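# Sort sealant cartridges by fill level into two crates

## Task

Four partly used sealant cartridges are on the table, and their tubes are opaque, so fill level cannot be seen. Place every cartridge that is one third full or more into the blue crate and every emptier one into the dark grey crate; a cartridge in the wrong crate is worse than one left out. A cartridge only counts if it is at rest at the end and the red dowel is no longer inside it. Both crates must stand upright at the end. Finish with both grippers open and clear of everything, since anything that stays in place only because the robot holds it is not counted as placed.

## Robot and tools

Robot: two Kinova Gen3 seven-joint arms, left_arm and right_arm, each ending in a Robotiq 2F-85 parallel gripper with a wrist camera. Bases in the scene frame: left_arm at (+0.033, +0.278, 0) m with quat_wxyz (+0.995, 0, 0, -0.102); right_arm at (-0.033, -0.263, 0) m with quat_wxyz (+0.999, 0, 0, +0.047).

Scene frame: origin on the table top midway between the arms, +x out over the table, +z up, left_arm on the +y side. The arm names do not correspond to image sides. Gripper frame: fingers point along its +z, pads close along its y. end_effector_position is the point midway between the closed pads; closed fingertips reach about 19 mm past it, open ones about 6 mm. Closing pushes the tips roughly 13 mm farther from the wrist, so keep that margin above surfaces.

Row layout (shared by execute_actions and move): one flat list of 16 numbers, each in [-1, 1], always covering both arms. Order: left_arm dx, dy, dz, rx, ry, rz, left gripper position, left gripper speed, then the same eight for right_arm. An optional 14 extra numbers (0 to 1) scale joint stiffness, left_arm's 7 then right_arm's 7 in the Joint positions order; they persist until changed.

Pose part: dx..rz are an offset, not an absolute pose, expressed in that gripper's own axes and measured from the gripper's pose at the start of the action (for a call's first action, the last pose reported in this scene). Scale: 1.0 equals 0.6 m of translation or 180 degrees; rx, ry, rz form a single rotation vector. Every row in an action is relative to that same start pose, not to the row before.

Gripper part: position is absolute, +1 fully open (85 mm), 0 about 41 mm, pads touch near -0.8, -1 closes until blocked. Speed sets pad travel rate: about 20 mm/s at -1, 85 at 0, 150 at +1. Grip force is chosen by the arm (about 190 to 235 N per pad). To hold, send -1 and keep sending it. To release, send a position wider than the object. For a gentle grip, open, then close to slightly less than the object width. Fingers stay put until the position changes by 0.01 or more, but may close further on their own if the object slips. To leave a gripper unchanged, repeat its previous position and speed; a 0 is a real command. position_measured_pct is about 50 - 50*position (0 = fully open); stopping below about 90 short of the request means something is held or blocking; about 90 or more means the pads met.

execute_actions(actions): a list of actions; each action is a list of up to 15 rows, each row applied for one 1/30 s step; a short action repeats its last row to fill 15 steps. An empty list just returns state and images. Each step the commanded pose is clipped to within 70 mm and 16 degrees of the measured pose, then solved by damped IK favouring position over orientation, so big offsets need several actions. Results list step positions; HELD marks steps where an arm's command was held back.

move(target, speed, blocking): target is one 16-number row whose offsets are measured from the last pose a result showed. Each gripper follows a straight path toward its goal; both arms finish together, in 0.5 to 10 s (cut off at 10 s). speed is the top path speed in m/s, 0.002 to 0.5, default 0.25; rotation limited to twice that in rad/s. Paths ignore obstacles and the other arm; grippers may lag, drift, or overshoot speed near full reach. Finger numbers are sent at the start. The result adds a move: line with the ending (done, off_target, moving, held, fault) and any limits (paced = pose clipped; held = some steps blocked, after which the arm can surge), plus each gripper's distance to target. With blocking=false you get a result after 0.5 s; then use wait(0) or stop before sending any other motion.

wait(seconds 0 to 10): lets time run with commands held; returns early if a running move ends. stop(): brakes a running move (needs room; fingers continue). zoom_image(camera, region [x0, y0, x1, y1], max 504x504 px): closer view of the latest image from cam_head_left, cam_head_right, cam_left_wrist or cam_right_wrist (each 504x504, origin top-left). read_manual(section="licences") gives licence text only. finished_scene(scene) ends the current scene irreversibly after the last command has been held; call it only when sorting is complete and stable.

Result lines: per-arm gripper position (m) and quat_wxyz in the scene frame (less accurate at long reach), Hand target lines, joint positions and torques (offset and noisy), "pose unreachable" when the clearance check altered a command, MOTOR HOT warnings from 60 °C (at 75 °C the arm sags in an OVER-TEMPERATURE FAULT).

Cautions: fill level is hidden, so judge it indirectly (for example by lifted weight via joint torques, or by how the cartridge behaves). Remove the red dowel from any cartridge before it is placed. Keep crates upright and never push objects off the table. Approach slowly; faster contact and targets set deeper past contact press harder. Avoid arm-to-arm contact. Contact torque reaching a joint's limit (46.9 N m for the first four joints, 29.5 N m for the wrist joints; held weight counts) freezes that arm for 10 s. Loose objects or held parts may occasionally be nudged by outside disturbances. Lower cartridges gently rather than dropping them, let them settle, then open and withdraw. To keep an arm still, send it the offset back to its wanted pose in a reply's first call and zeros afterward.

Each tool is called after "Emit:" in YAML: its name, and indented under it one key for each argument.

## Session

Emit:
execute_actions:
  actions: []

Scene clock: 0.00 s.
left_arm: end_effector_position=(+0.0483, +0.1581, +0.3579) position_measured_pct=0.0 end_effector_quat_wxyz=(-0.055, +0.055, +0.996, +0.051) | right_arm: end_effector_position=(+0.2160, -0.6622, +0.3129) position_measured_pct=0.0 end_effector_quat_wxyz=(+0.264, -0.548, +0.786, +0.112)
Joint positions: left_arm=[ 1.195 -0.375 -0.157  1.978  0.009  1.67   2.716] | right_arm=[ 1.609  0.702 -0.584  1.053 -0.158  1.736  3.782]
Joint velocities: left_arm=[-0.     0.002 -0.     0.     0.    -0.001  0.   ] | right_arm=[-0.     0.     0.     0.001 -0.001 -0.001 -0.003]
Joint torques (N m, as the joint torque sensors report them, + toward a larger angle): no reading
Motor temperatures (°C, as the motors report them): left_arm=[30 30 24 27 36 30 48] | right_arm=[29 32 28 32 35 32 36]
Hand target (left_arm): +0.048, +0.158, +0.358; -0.055, +0.055, +0.996, +0.051
Hand target (right_arm): +0.216, -0.662, +0.313; +0.264, -0.548, +0.786, +0.112
Joint stiffness scale: left_arm=[1. 1. 1. 1. 1. 1. 1.] | right_arm=[1. 1. 1. 1. 1. 1. 1.]

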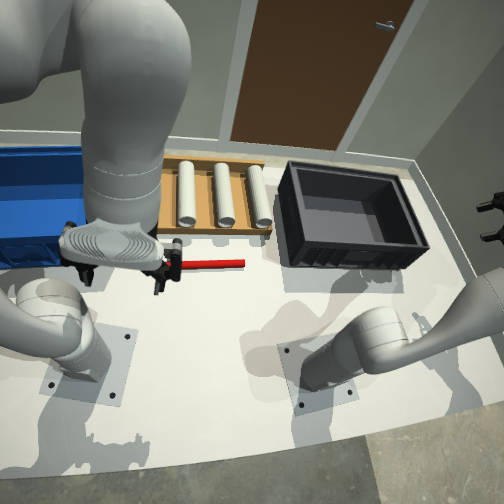

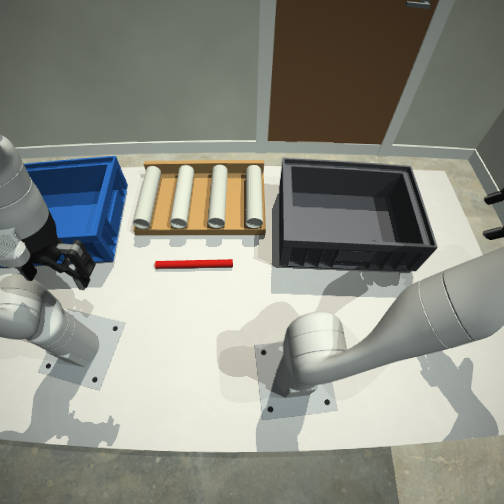

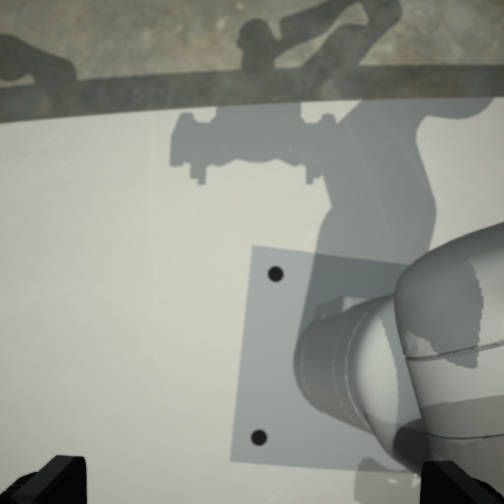

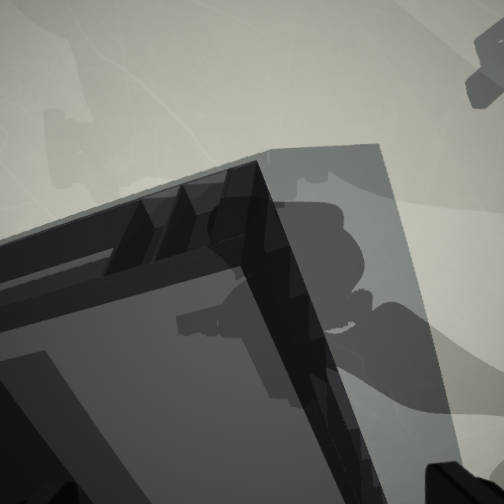

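Emit:
zoom_image:
  camera: "cam_head_right"
  region: [100, 140, 300, 290]

Region (100, 140, 300, 290) of cam_head_right's 504x504 image, scaled by 2.520, with more detail than that image has; it fills the top 378 rows of this view, and the rest is white.

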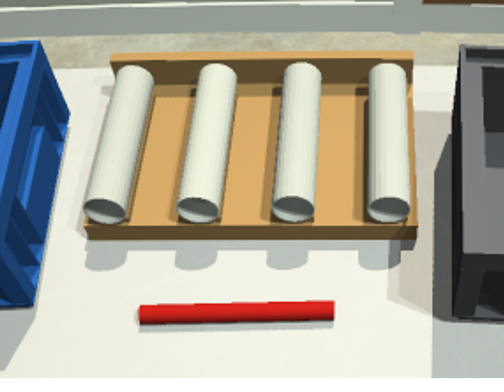

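Emit:
move:
  target: [-0.55, -0.1, -0.1, 0, 0, 0, 1, 0, 0, 0, 0, 0, 0, 0, 1, 0]
  speed: 0.3

Scene clock: 24.17 s.
left_arm: end_effector_position=(+0.3744, +0.0598, +0.3755) position_measured_pct=0.0 end_effector_quat_wxyz=(-0.051, +0.052, +0.996, +0.052) | right_arm: end_effector_position=(+0.2160, -0.6622, +0.3129) position_measured_pct=0.0 end_effector_quat_wxyz=(+0.264, -0.548, +0.786, +0.112)
Joint positions: left_arm=[ 0.82   0.399 -0.775  1.23   0.2    1.742  1.761] | right_arm=[ 1.609  0.702 -0.584  1.053 -0.158  1.736  3.782]
Joint velocities: left_arm=[-0.007  0.003  0.002 -0.001  0.     0.     0.   ] | right_arm=[-0.    -0.    -0.    -0.    -0.     0.002 -0.   ]
Joint torques (N m, as the joint torque sensors report them, + toward a larger angle): left_arm=[ -0.4  -15.38  -2.49  -8.57  -0.37   0.41   0.23] | right_arm=[  0.3  -19.4   -2.97  -7.09  -1.25   1.01   0.19]
Motor temperatures (°C, as the motors report them): left_arm=[30 30 24 28 36 30 48] | right_arm=[29 33 28 32 35 32 36]
Hand target (left_arm): +0.374, +0.057, +0.375; -0.055, +0.055, +0.996, +0.050
Hand target (right_arm): +0.216, -0.662, +0.313; +0.264, -0.548, +0.786, +0.112
Off the commanded pose (left_arm): 0.003 m, 1 deg.
Off the commanded pose (right_arm): 0.000 m, 0 deg.
Joint stiffness scale: left_arm=[1. 1. 1. 1. 1. 1. 1.] | right_arm=[1. 1. 1. 1. 1. 1. 1.]
move: done

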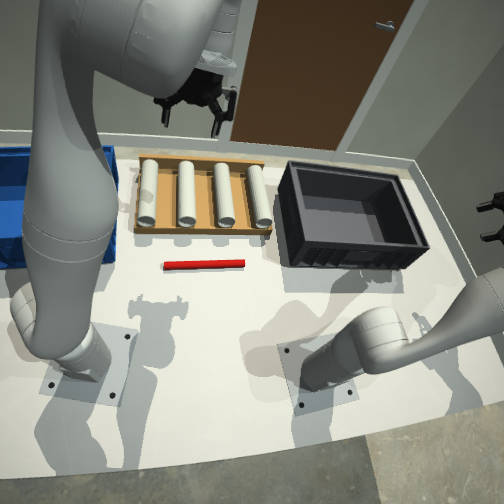

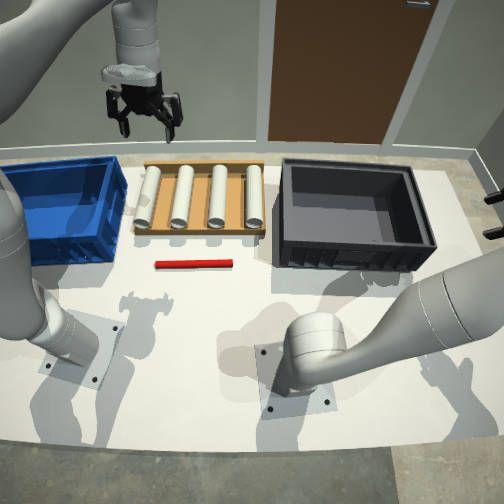

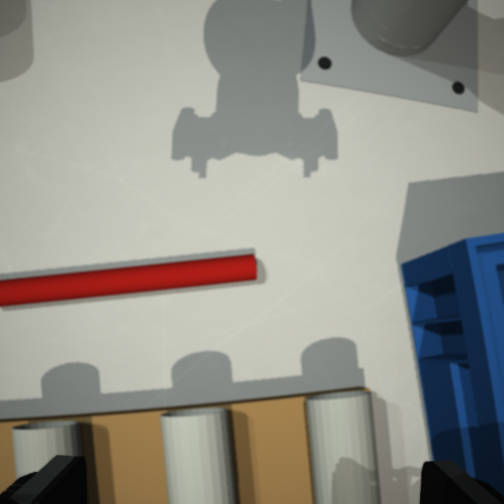

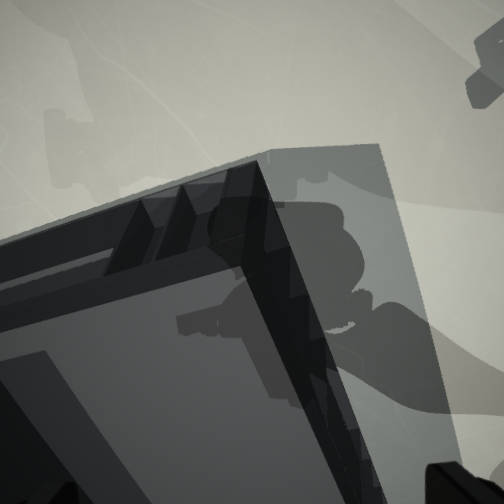

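Emit:
move:
  target: [0.189, 0.0905, 0.476, 0, -0.531, -0.0527, -0.8, 0, 0, 0, 0, 0, 0, 0, 1, 0]
  speed: 0.3

Scene clock: 75.33 s.
left_arm: end_effector_position=(+0.2422, +0.1567, +0.1123) position_measured_pct=89.7 end_effector_quat_wxyz=(+0.706, +0.002, +0.709, +0.003) | right_arm: end_effector_position=(+0.2160, -0.6622, +0.3129) position_measured_pct=0.0 end_effector_quat_wxyz=(+0.264, -0.548, +0.786, +0.112)
Joint positions: left_arm=[ 2.141  1.568 -0.21   2.559 -1.214  0.839  5.467] | right_arm=[ 1.609  0.702 -0.584  1.053 -0.158  1.736  3.782]
Joint velocities: left_arm=[ 0.014  0.012 -0.001 -0.     0.002 -0.     0.   ] | right_arm=[ 0.    -0.     0.    -0.001 -0.001 -0.     0.001]
Joint torques (N m, as the joint torque sensors report them, + toward a larger angle): left_arm=[  0.03 -11.17  -3.2   10.15   1.36   2.23   0.07] | right_arm=[  0.49 -19.4   -2.61  -7.57  -1.09   1.1    0.01]
Motor temperatures (°C, as the motors report them): left_arm=[30 30 24 28 36 30 48] | right_arm=[29 34 28 32 35 32 36]
Hand target (left_arm): +0.242, +0.157, +0.112; +0.707, +0.000, +0.707, +0.001
Hand target (right_arm): +0.216, -0.662, +0.313; +0.264, -0.548, +0.786, +0.112
Off the commanded pose (left_arm): 0.003 m, 0 deg.
Off the commanded pose (right_arm): 0.000 m, 0 deg.
Joint stiffness scale: left_arm=[1. 1. 1. 1. 1. 1. 1.] | right_arm=[1. 1. 1. 1. 1. 1. 1.]
move: done; limits=paced

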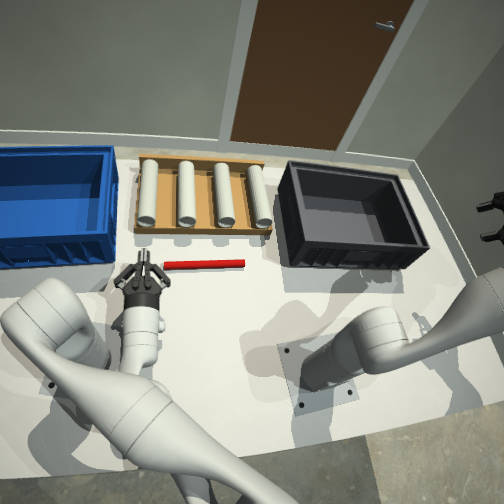

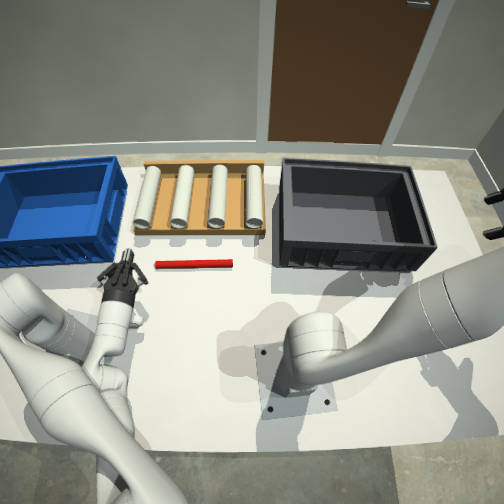

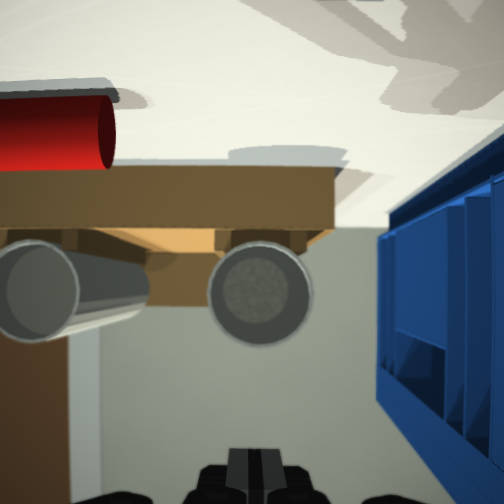

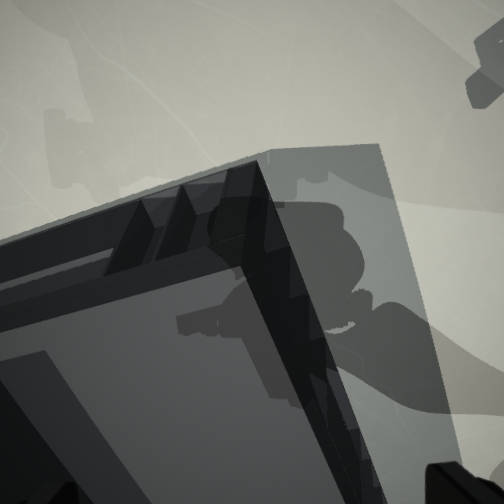

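Emit:
zoom_image:
  camera: "cam_left_wrist"
  region: [190, 225, 330, 365]

Region (190, 225, 330, 365) of cam_left_wrist's 504x504 image, scaled by 3.600.

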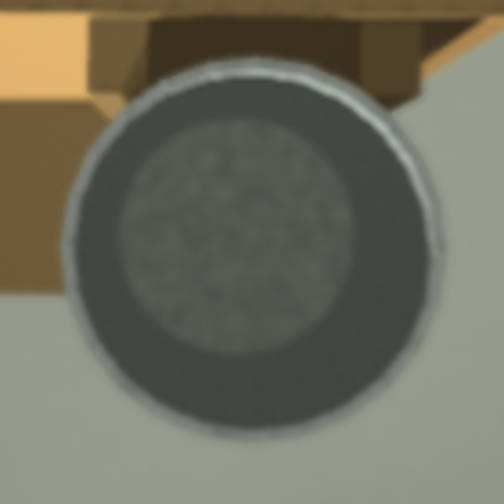

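Emit:
move:
  target: [0, -0.185, 0, 0, 0, 0, -0.8, 0, 0, 0, 0, 0, 0, 0, 1, 0]
  speed: 0.25

Emit:
move:
  target: [0, -0.185, 0, 0, 0, 0, -0.8, 0, 0, 0, 0, 0, 0, 0, 1, 0]
  speed: 0.25

Emit:
move:
  target: [0, -0.185, 0, 0, 0, 0, -0.8, 0, 0, 0, 0, 0, 0, 0, 1, 0]
  speed: 0.25

Scene clock: 95.47 s.
left_arm: end_effector_position=(+0.2417, +0.0461, +0.1085) position_measured_pct=89.7 end_effector_quat_wxyz=(+0.704, +0.008, +0.711, +0.004) | right_arm: end_effector_position=(+0.2160, -0.6622, +0.3129) position_measured_pct=0.0 end_effector_quat_wxyz=(+0.264, -0.548, +0.786, +0.112)
Joint positions: left_arm=[ 2.014  1.368 -0.357  2.324 -1.198  1.011  5.025] | right_arm=[ 1.609  0.702 -0.584  1.053 -0.158  1.736  3.782]
Joint velocities: left_arm=[-0.012 -0.011  0.001 -0.004  0.     0.006 -0.   ] | right_arm=[ 0.    -0.001  0.    -0.001 -0.    -0.    -0.001]
Joint torques (N m, as the joint torque sensors report them, + toward a larger angle): left_arm=[ -0.07 -13.75  -4.64   6.12   0.7    2.75   0.09] | right_arm=[  0.22 -19.54  -3.07  -7.48  -1.24   0.83   0.3 ]
Motor temperatures (°C, as the motors report them): left_arm=[30 30 24 28 36 30 48] | right_arm=[29 34 28 32 35 32 36]
Hand target (left_arm): +0.242, +0.046, +0.111; +0.705, +0.002, +0.709, +0.004
Hand target (right_arm): +0.216, -0.662, +0.313; +0.264, -0.548, +0.786, +0.112
Off the commanded pose (left_arm): 0.003 m, 1 deg.
Off the commanded pose (right_arm): 0.000 m, 0 deg.
Joint stiffness scale: left_arm=[1. 1. 1. 1. 1. 1. 1.] | right_arm=[1. 1. 1. 1. 1. 1. 1.]
move: done

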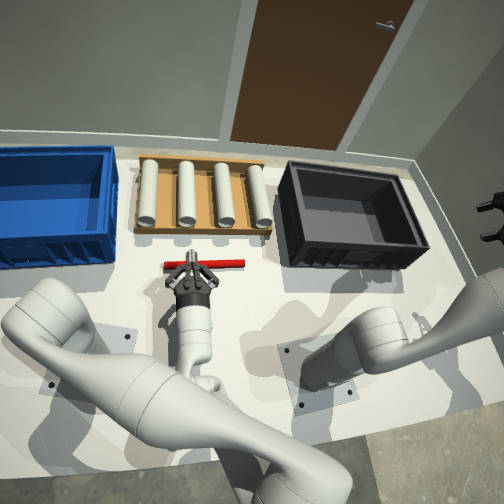

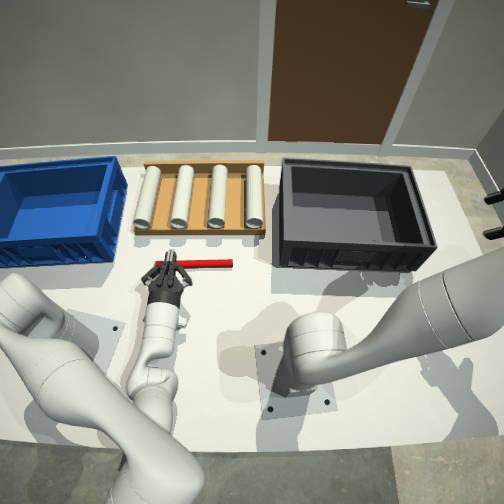

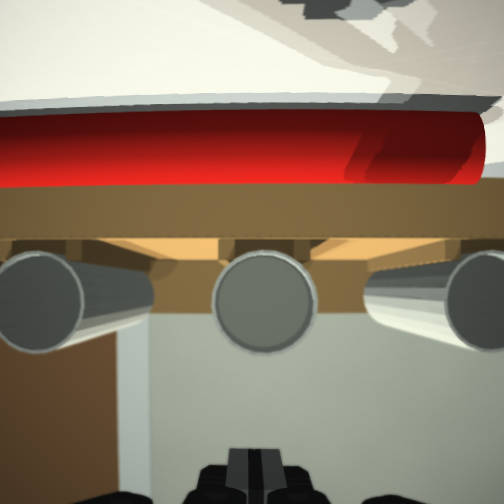

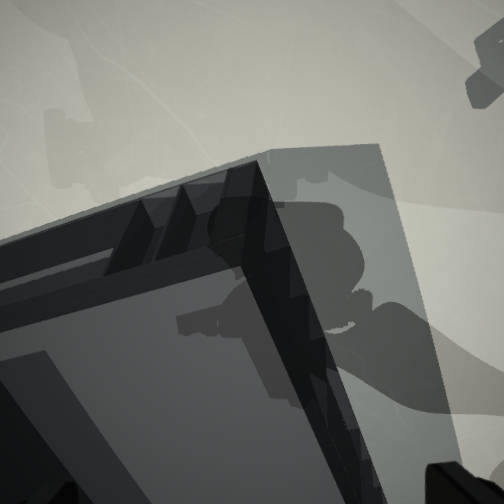

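Scene clock: 96.40 s.
left_arm: end_effector_position=(+0.2398, -0.0655, +0.1040) position_measured_pct=89.7 end_effector_quat_wxyz=(+0.702, +0.013, +0.712, +0.002) | right_arm: end_effector_position=(+0.2160, -0.6622, +0.3129) position_measured_pct=0.0 end_effector_quat_wxyz=(+0.264, -0.548, +0.786, +0.112)
Joint positions: left_arm=[ 1.922  1.294 -0.411  2.028 -1.178  1.134  4.677] | right_arm=[ 1.609  0.702 -0.584  1.053 -0.158  1.736  3.782]
Joint velocities: left_arm=[-0.012 -0.003  0.    -0.004 -0.     0.008 -0.   ] | right_arm=[ 0.    -0.001 -0.     0.001 -0.001 -0.001 -0.   ]
Joint torques (N m, as the joint torque sensors report them, + toward a larger angle): left_arm=[ -0.1  -17.15  -5.74   2.78  -0.29   3.15  -0.07] | right_arm=[  0.84 -18.98  -2.74  -7.31  -1.53   0.72   0.32]
Motor temperatures (°C, as the motors report them): left_arm=[30 30 24 28 36 30 48] | right_arm=[29 34 28 32 35 32 36]
Hand target (left_arm): +0.241, -0.065, +0.106; +0.703, +0.008, +0.711, +0.004
Hand target (right_arm): +0.216, -0.662, +0.313; +0.264, -0.548, +0.786, +0.112
Off the commanded pose (left_arm): 0.003 m, 1 deg.
Off the commanded pose (right_arm): 0.000 m, 0 deg.
Joint stiffness scale: left_arm=[1. 1. 1. 1. 1. 1. 1.] | right_arm=[1. 1. 1. 1. 1. 1. 1.]
move: done

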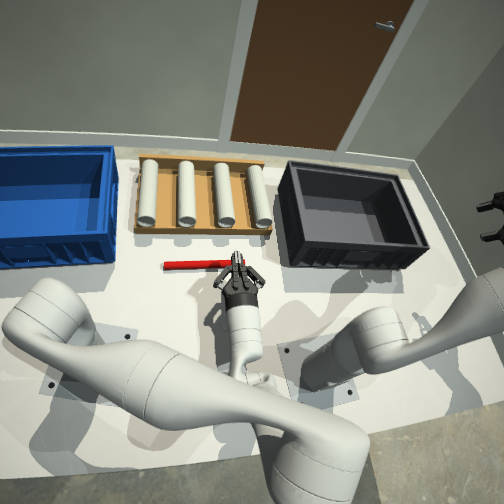

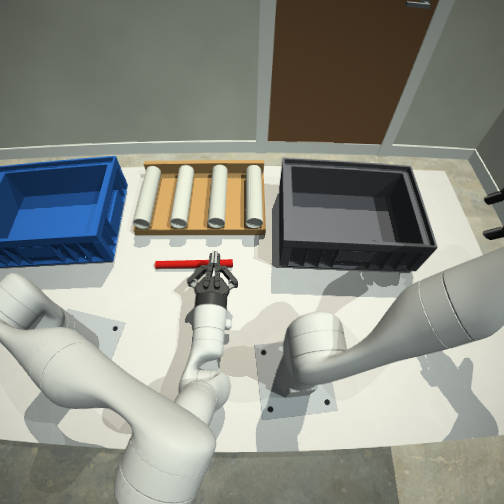

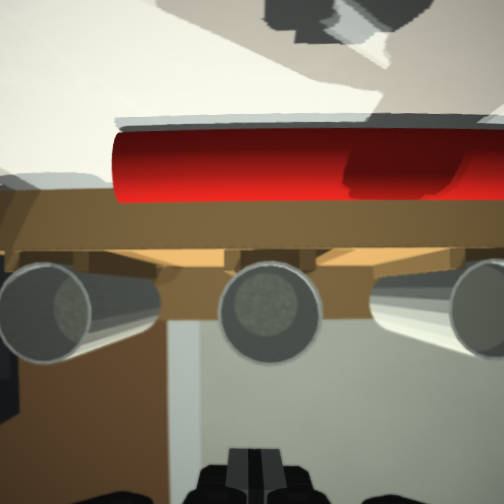

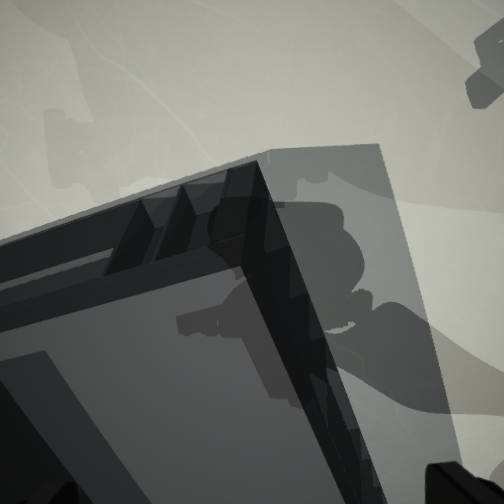

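Scene clock: 97.30 s.
left_arm: end_effector_position=(+0.2337, -0.1543, +0.1029) position_measured_pct=89.7 end_effector_quat_wxyz=(+0.702, +0.023, +0.712, +0.000) | right_arm: end_effector_position=(+0.2160, -0.6622, +0.3129) position_measured_pct=0.0 end_effector_quat_wxyz=(+0.264, -0.548, +0.786, +0.112)
Joint positions: left_arm=[ 1.859  1.293 -0.419  1.767 -1.165  1.219  4.432] | right_arm=[ 1.609  0.702 -0.584  1.053 -0.158  1.736  3.782]
Joint velocities: left_arm=[ 0.001 -0.002 -0.     0.002  0.    -0.001  0.001] | right_arm=[-0.    -0.    -0.     0.001  0.    -0.001 -0.002]
Joint torques (N m, as the joint torque sensors report them, + toward a larger angle): left_arm=[ -0.41 -18.87  -6.62  -0.02  -0.63   2.97   0.08] | right_arm=[  1.2  -19.31  -3.48  -7.78  -1.16   0.81  -0.2 ]
Motor temperatures (°C, as the motors report them): left_arm=[30 30 24 28 36 30 48] | right_arm=[29 34 28 32 35 32 36]
Hand target (left_arm): +0.233, -0.154, +0.102; +0.701, +0.023, +0.713, -0.001
Hand target (right_arm): +0.216, -0.662, +0.313; +0.264, -0.548, +0.786, +0.112
Off the commanded pose (left_arm): 0.023 m, 1 deg.
Off the commanded pose (right_arm): 0.000 m, 0 deg.
Joint stiffness scale: left_arm=[1. 1. 1. 1. 1. 1. 1.] | right_arm=[1. 1. 1. 1. 1. 1. 1.]
move: held (left_arm); limits=held; held on 12 of 27 steps (left_arm), including the last (left_arm)
pose unreachable (left arm): on one or more control steps of this call, first in action 0 (counted from 0), this arm could not follow its commanded pose, so it was not sent that pose on those steps. On the call's last step it was still not sent that pose. It may still have moved: this result reports where it is.
cause: the commanded pose would bring a part of the arm too close to another arm (a part of this arm just beyond joint 5 (forearm roll) and a part of the other arm at its base).

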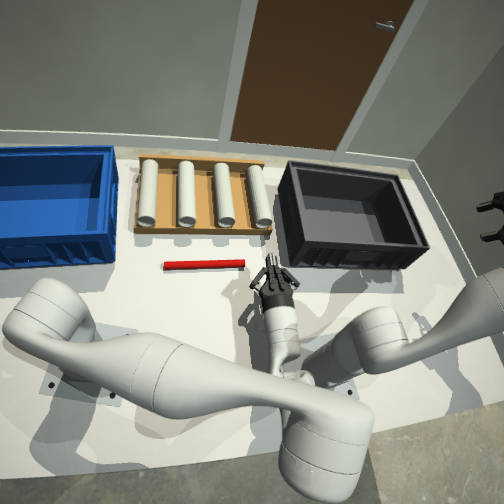

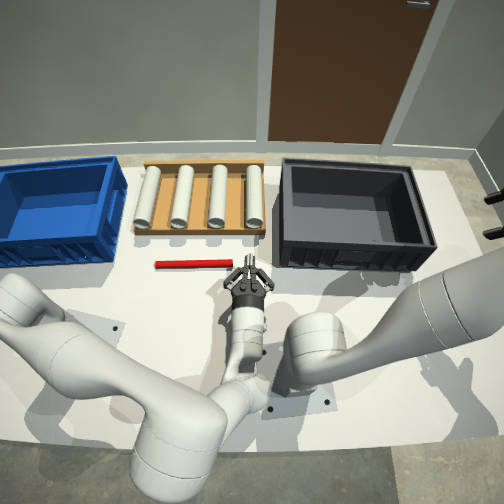

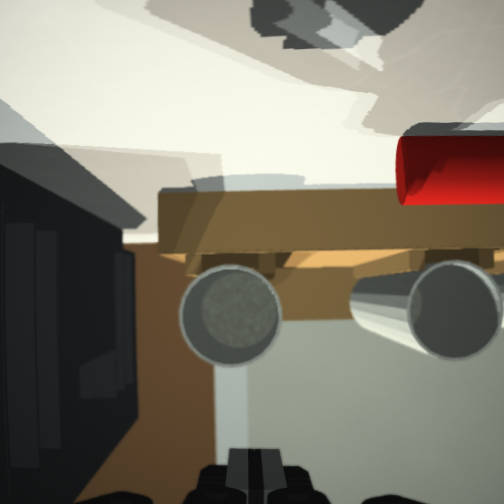

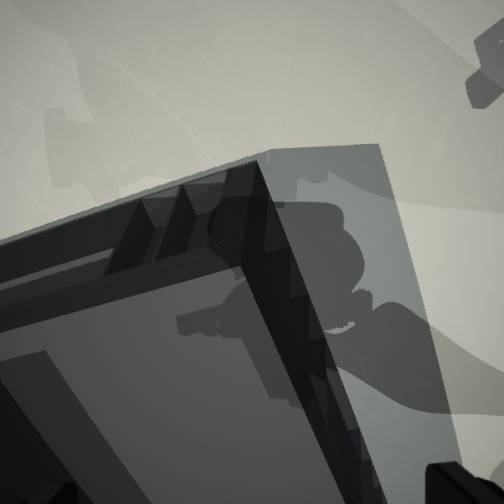

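Emit:
zoom_image:
  camera: "cam_left_wrist"
  region: [160, 245, 300, 385]

Region (160, 245, 300, 385) of cam_left_wrist's 504x504 image, scaled by 3.600.

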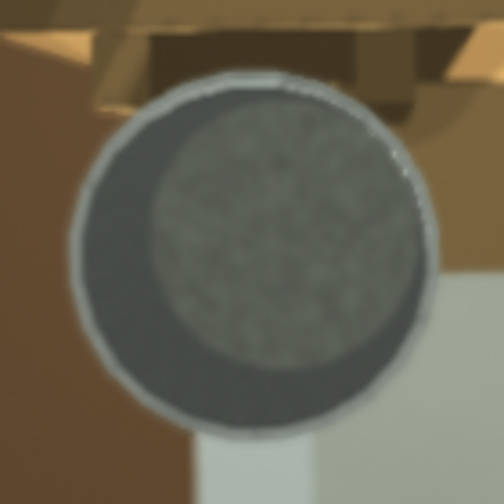

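Emit:
move:
  target: [-0.140, 0.362, 0.430, 0, 0.4953, -0.016, 1, 0.5, -0.587, -0.106, 0.478, 0.077, 0.181, 0.376, 1, 0]
  speed: 0.35

Scene clock: 162.63 s.
left_arm: end_effector_position=(+0.5006, +0.0516, +0.1908) position_measured_pct=0.0 end_effector_quat_wxyz=(+0.004, +0.000, +1.000, +0.004) | right_arm: end_effector_position=(+0.4492, -0.2657, +0.2724) position_measured_pct=0.0 end_effector_quat_wxyz=(+0.004, -0.003, +1.000, +0.005)
Joint positions: left_arm=[ 0.058  0.595  0.246  1.43  -0.163  1.132  2.107] | right_arm=[ 0.453  0.494 -0.645  1.391  0.289  1.342  1.288]
Joint velocities: left_arm=[-0.002  0.006  0.001 -0.001 -0.     0.001  0.   ] | right_arm=[-0.001  0.     0.001  0.001 -0.    -0.001 -0.001]
Joint torques (N m, as the joint torque sensors report them, + toward a larger angle): left_arm=[ -0.41 -20.19   1.01  -8.03  -0.07   0.05   0.11] | right_arm=[  0.31 -16.15  -2.28  -8.43   0.31   0.25   0.4 ]
Motor temperatures (°C, as the motors report them): left_arm=[30 31 25 28 36 30 48] | right_arm=[29 35 28 32 35 32 36]
Hand target (left_arm): +0.499, +0.049, +0.190; -0.000, +0.001, +1.000, +0.001
Hand target (right_arm): +0.449, -0.268, +0.271; +0.002, -0.001, +1.000, +0.001
Off the commanded pose (left_arm): 0.001 m, 1 deg.
Off the commanded pose (right_arm): 0.005 m, 1 deg.
Joint stiffness scale: left_arm=[1. 1. 1. 1. 1. 1. 1.] | right_arm=[1. 1. 1. 1. 1. 1. 1.]
move: off_target (right_arm); limits=paced

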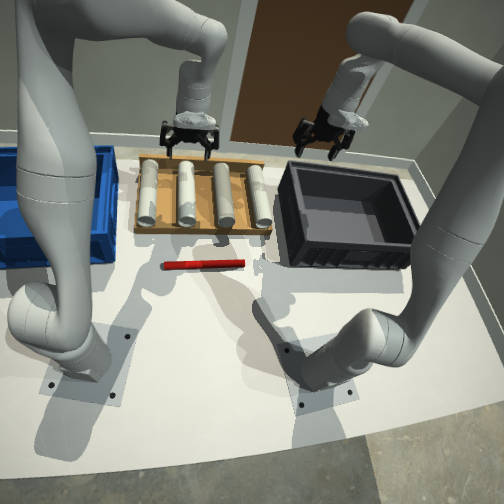

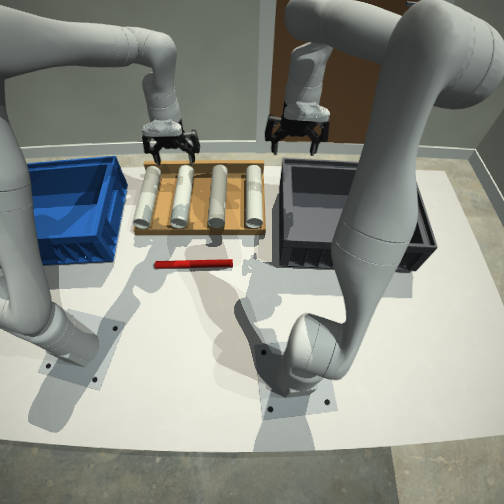

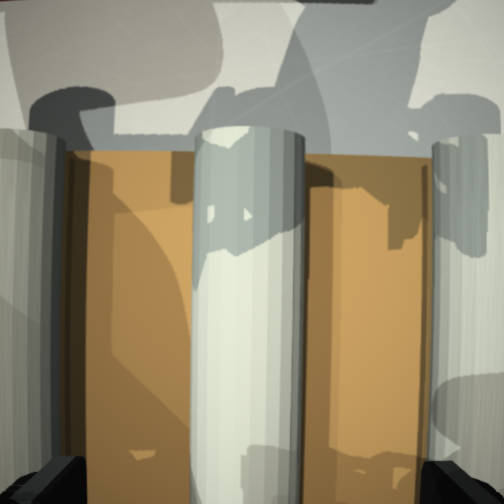

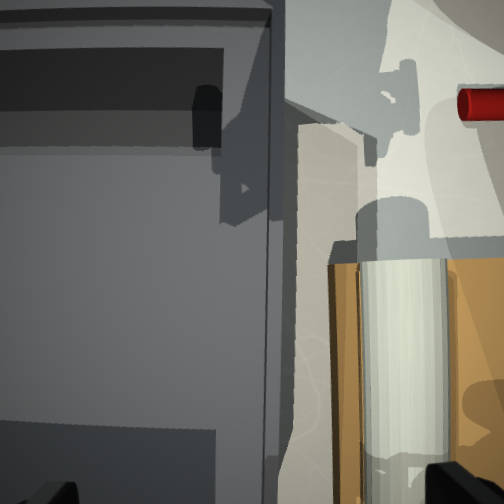

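Emit:
move:
  target: [0, -0.003, 0.213, 0, 0, 0, 1, 0.5, 0, 0, 0, 0, 0, 0, 1, 0]
  speed: 0.2

Emit:
move:
  target: [0, 0, 0, 0, 0, 0, -1, 0.5, 0, 0, 0, 0, 0, 0, 1, 0]

Emit:
move:
  target: [0, 0, -0.213, 0, 0, 0, -1, 0.5, 0, 0, 0, 0, 0, 0, 1, 0]
  speed: 0.2

Scene clock: 171.97 s.
left_arm: end_effector_position=(+0.5019, +0.0489, +0.0661) position_measured_pct=0.0 end_effector_quat_wxyz=(+0.004, +0.000, +1.000, +0.001) | right_arm: end_effector_position=(+0.4492, -0.2657, +0.2724) position_measured_pct=0.0 end_effector_quat_wxyz=(+0.004, -0.003, +1.000, +0.005)
Joint positions: left_arm=[ 0.086  0.764  0.198  1.569 -0.194  0.821  2.137] | right_arm=[ 0.453  0.494 -0.644  1.391  0.289  1.342  1.288]
Joint velocities: left_arm=[ 0.004  0.004 -0.002 -0.    -0.    -0.     0.   ] | right_arm=[-0.    -0.    -0.    -0.001 -0.    -0.002 -0.001]
Joint torques (N m, as the joint torque sensors report them, + toward a larger angle): left_arm=[  0.09 -20.92   1.07  -6.67  -0.07   0.13   0.09] | right_arm=[  0.83 -16.36  -2.05  -8.11   0.21  -0.04  -0.06]
Motor temperatures (°C, as the motors report them): left_arm=[30 31 25 28 36 30 48] | right_arm=[29 35 28 32 35 32 36]
Hand target (left_arm): +0.502, +0.051, +0.063; +0.004, -0.000, +1.000, +0.004
Hand target (right_arm): +0.449, -0.266, +0.272; +0.004, -0.003, +1.000, +0.005
Off the commanded pose (left_arm): 0.004 m, 0 deg.
Off the commanded pose (right_arm): 0.000 m, 0 deg.
Joint stiffness scale: left_arm=[1. 1. 1. 1. 1. 1. 1.] | right_arm=[1. 1. 1. 1. 1. 1. 1.]
move: off_target (left_arm)

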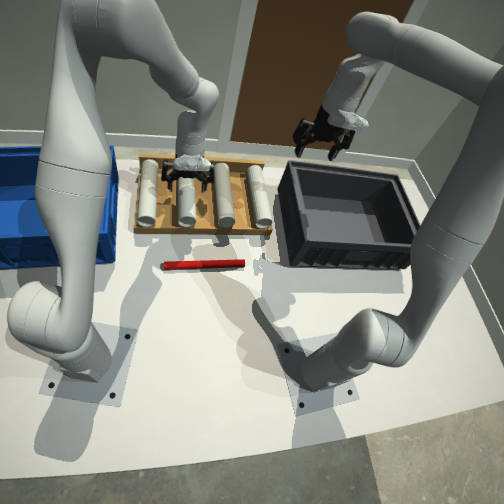

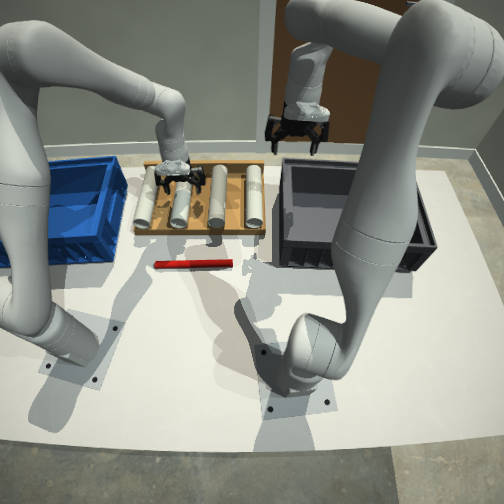

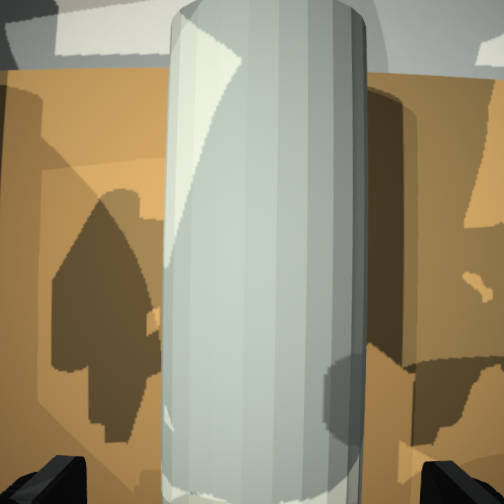

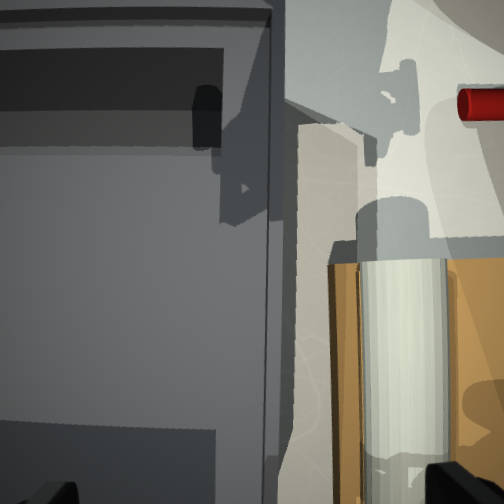

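Scene clock: 172.63 s.
left_arm: end_effector_position=(+0.5021, +0.0503, +0.0668) position_measured_pct=46.0 end_effector_quat_wxyz=(+0.004, -0.001, +1.000, +0.002) | right_arm: end_effector_position=(+0.4492, -0.2657, +0.2724) position_measured_pct=0.0 end_effector_quat_wxyz=(+0.004, -0.003, +1.000, +0.005)
Joint positions: left_arm=[ 0.085  0.763  0.197  1.569 -0.195  0.823  2.137] | right_arm=[ 0.453  0.494 -0.644  1.391  0.289  1.342  1.288]
Joint velocities: left_arm=[ 0.    -0.002  0.001 -0.     0.    -0.001 -0.   ] | right_arm=[-0.    -0.     0.     0.001 -0.     0.001 -0.001]
Joint torques (N m, as the joint torque sensors report them, + toward a larger angle): left_arm=[  1.03 -17.35   1.56  -7.     0.22  -1.4    0.09] | right_arm=[  0.11 -16.66  -2.08  -8.04  -0.02   0.38   0.25]
Motor temperatures (°C, as the motors report them): left_arm=[30 31 25 28 36 30 48] | right_arm=[29 35 28 32 35 32 36]
Hand target (left_arm): +0.502, +0.049, +0.066; +0.004, +0.000, +1.000, +0.001
Hand target (right_arm): +0.449, -0.266, +0.272; +0.004, -0.003, +1.000, +0.005
Off the commanded pose (left_arm): 0.002 m, 0 deg.
Off the commanded pose (right_arm): 0.000 m, 0 deg.
Joint stiffness scale: left_arm=[1. 1. 1. 1. 1. 1. 1.] | right_arm=[1. 1. 1. 1. 1. 1. 1.]
move: done

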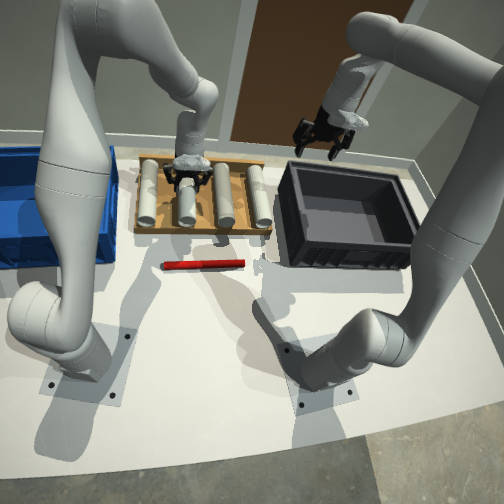

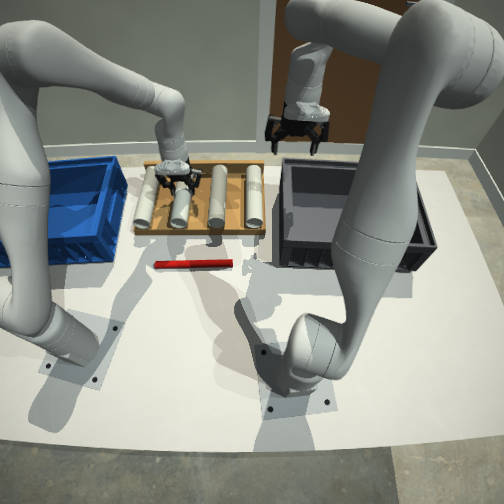

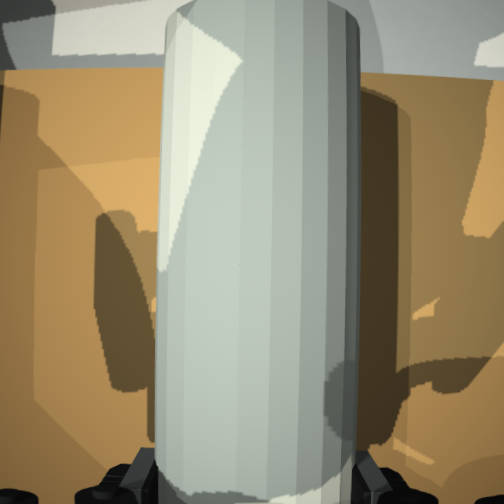

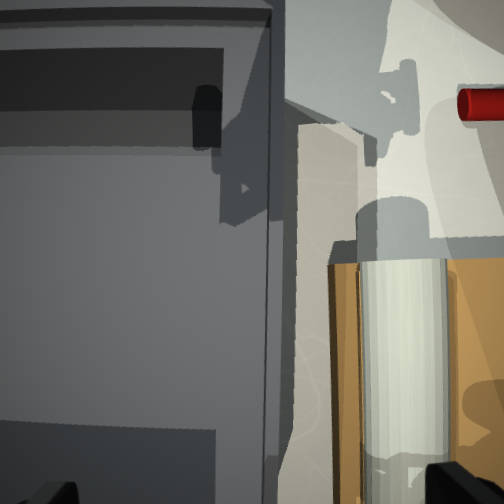

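Scene clock: 173.77 s.
left_arm: end_effector_position=(+0.5017, +0.0522, +0.1914) position_measured_pct=46.0 end_effector_quat_wxyz=(+0.004, -0.002, +1.000, +0.006) | right_arm: end_effector_position=(+0.4492, -0.2657, +0.2724) position_measured_pct=0.0 end_effector_quat_wxyz=(+0.004, -0.003, +1.000, +0.005)
Joint positions: left_arm=[ 0.061  0.597  0.242  1.425 -0.165  1.136  2.111] | right_arm=[ 0.453  0.494 -0.644  1.391  0.289  1.342  1.288]
Joint velocities: left_arm=[-0.004 -0.002  0.004 -0.001  0.     0.     0.   ] | right_arm=[ 0.     0.    -0.    -0.001 -0.     0.001  0.001]
Joint torques (N m, as the joint torque sensors report them, + toward a larger angle): left_arm=[ -0.46 -21.85   0.98  -9.59  -0.04  -0.08   0.22] | right_arm=[  0.11 -16.52  -2.21  -8.26   0.13   0.04   0.14]
Motor temperatures (°C, as the motors report them): left_arm=[30 31 25 28 36 30 48] | right_arm=[29 35 28 32 35 32 36]
Hand target (left_arm): +0.501, +0.050, +0.194; +0.004, -0.000, +1.000, +0.002
Hand target (right_arm): +0.449, -0.266, +0.272; +0.004, -0.003, +1.000, +0.005
Off the commanded pose (left_arm): 0.004 m, 0 deg.
Off the commanded pose (right_arm): 0.000 m, 0 deg.
Joint stiffness scale: left_arm=[1. 1. 1. 1. 1. 1. 1.] | right_arm=[1. 1. 1. 1. 1. 1. 1.]
move: off_target (left_arm)

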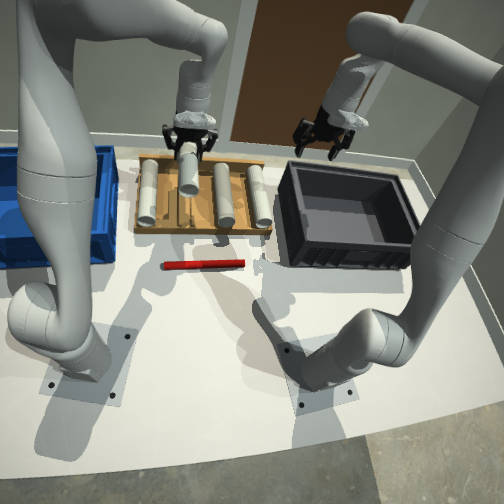

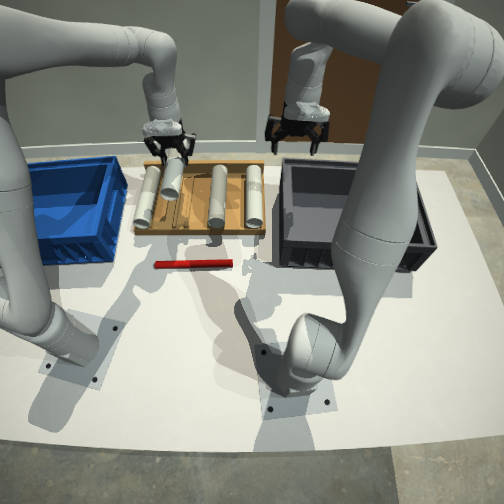

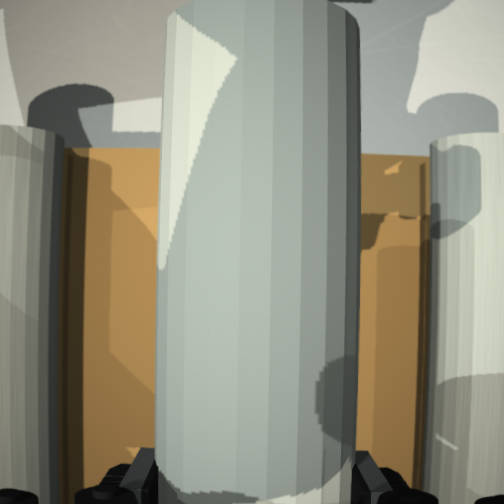

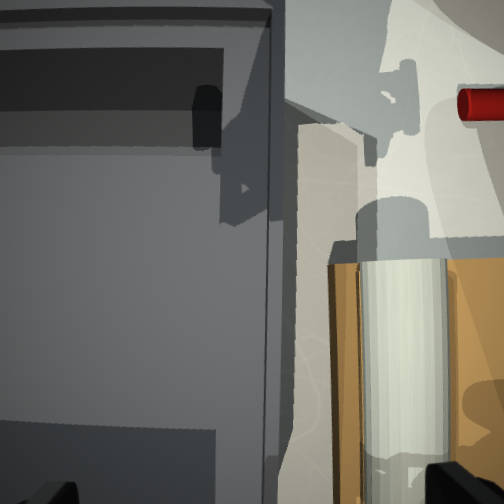

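Emit:
move:
  target: [0.067, 0.583, -0.05, 0, 0, 0, -1, 0.5, -0.085, 0.345, 0.137, 0, 0, 0, 1, 0.5]
  speed: 0.35

Scene clock: 193.50 s.
left_arm: end_effector_position=(+0.4601, +0.4022, +0.2258) position_measured_pct=46.0 end_effector_quat_wxyz=(+0.006, -0.002, +1.000, +0.010) | right_arm: end_effector_position=(+0.4983, -0.0550, +0.1942) position_measured_pct=0.0 end_effector_quat_wxyz=(+0.005, -0.005, +1.000, +0.010)
Joint positions: left_arm=[-0.586  0.381  0.072  1.648 -0.047  1.096  1.281] | right_arm=[-0.001  0.759 -0.635  1.199  0.427  1.295  0.88 ]
Joint velocities: left_arm=[-0.008 -0.002  0.     0.     0.     0.     0.   ] | right_arm=[-0.005 -0.     0.006 -0.001 -0.     0.001 -0.002]
Joint torques (N m, as the joint torque sensors report them, + toward a larger angle): left_arm=[ -0.17 -18.3    0.31  -9.41  -0.12  -0.02   0.15] | right_arm=[  0.99 -20.61  -3.08  -8.11   0.03   0.3    0.25]
Motor temperatures (°C, as the motors report them): left_arm=[30 32 25 28 36 30 48] | right_arm=[29 35 28 33 35 32 36]
Hand target (left_arm): +0.461, +0.401, +0.225; +0.005, -0.002, +1.000, +0.006
Hand target (right_arm): +0.499, -0.057, +0.193; +0.004, -0.003, +1.000, +0.006
Off the commanded pose (left_arm): 0.001 m, 0 deg.
Off the commanded pose (right_arm): 0.003 m, 1 deg.
Joint stiffness scale: left_arm=[1. 1. 1. 1. 1. 1. 1.] | right_arm=[1. 1. 1. 1. 1. 1. 1.]
move: done

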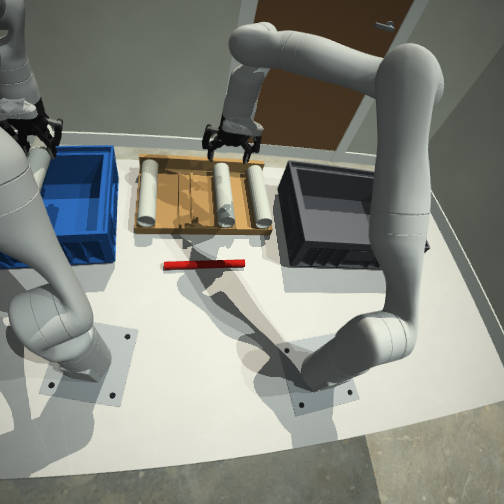

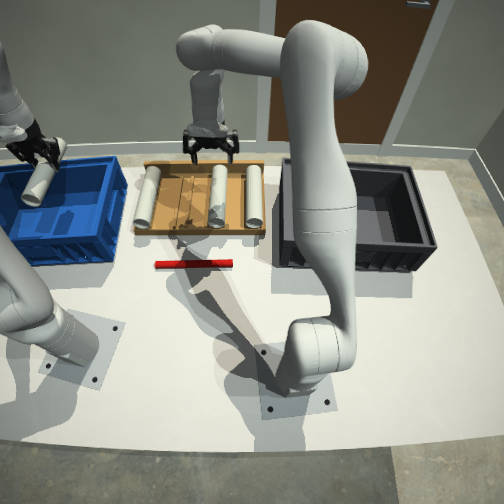

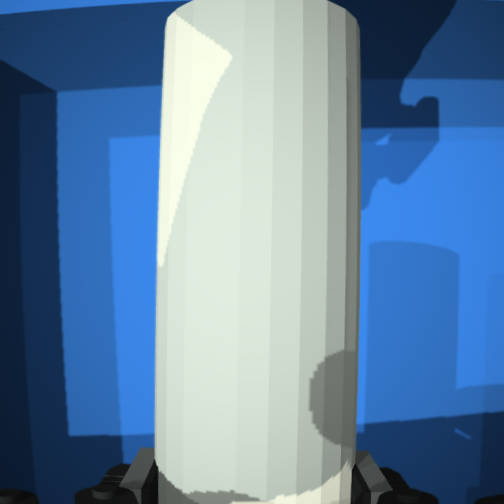

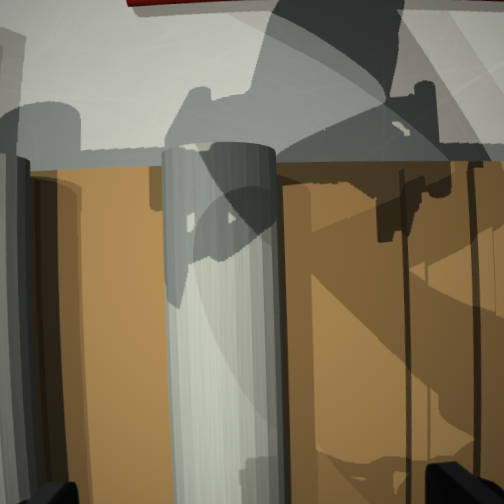

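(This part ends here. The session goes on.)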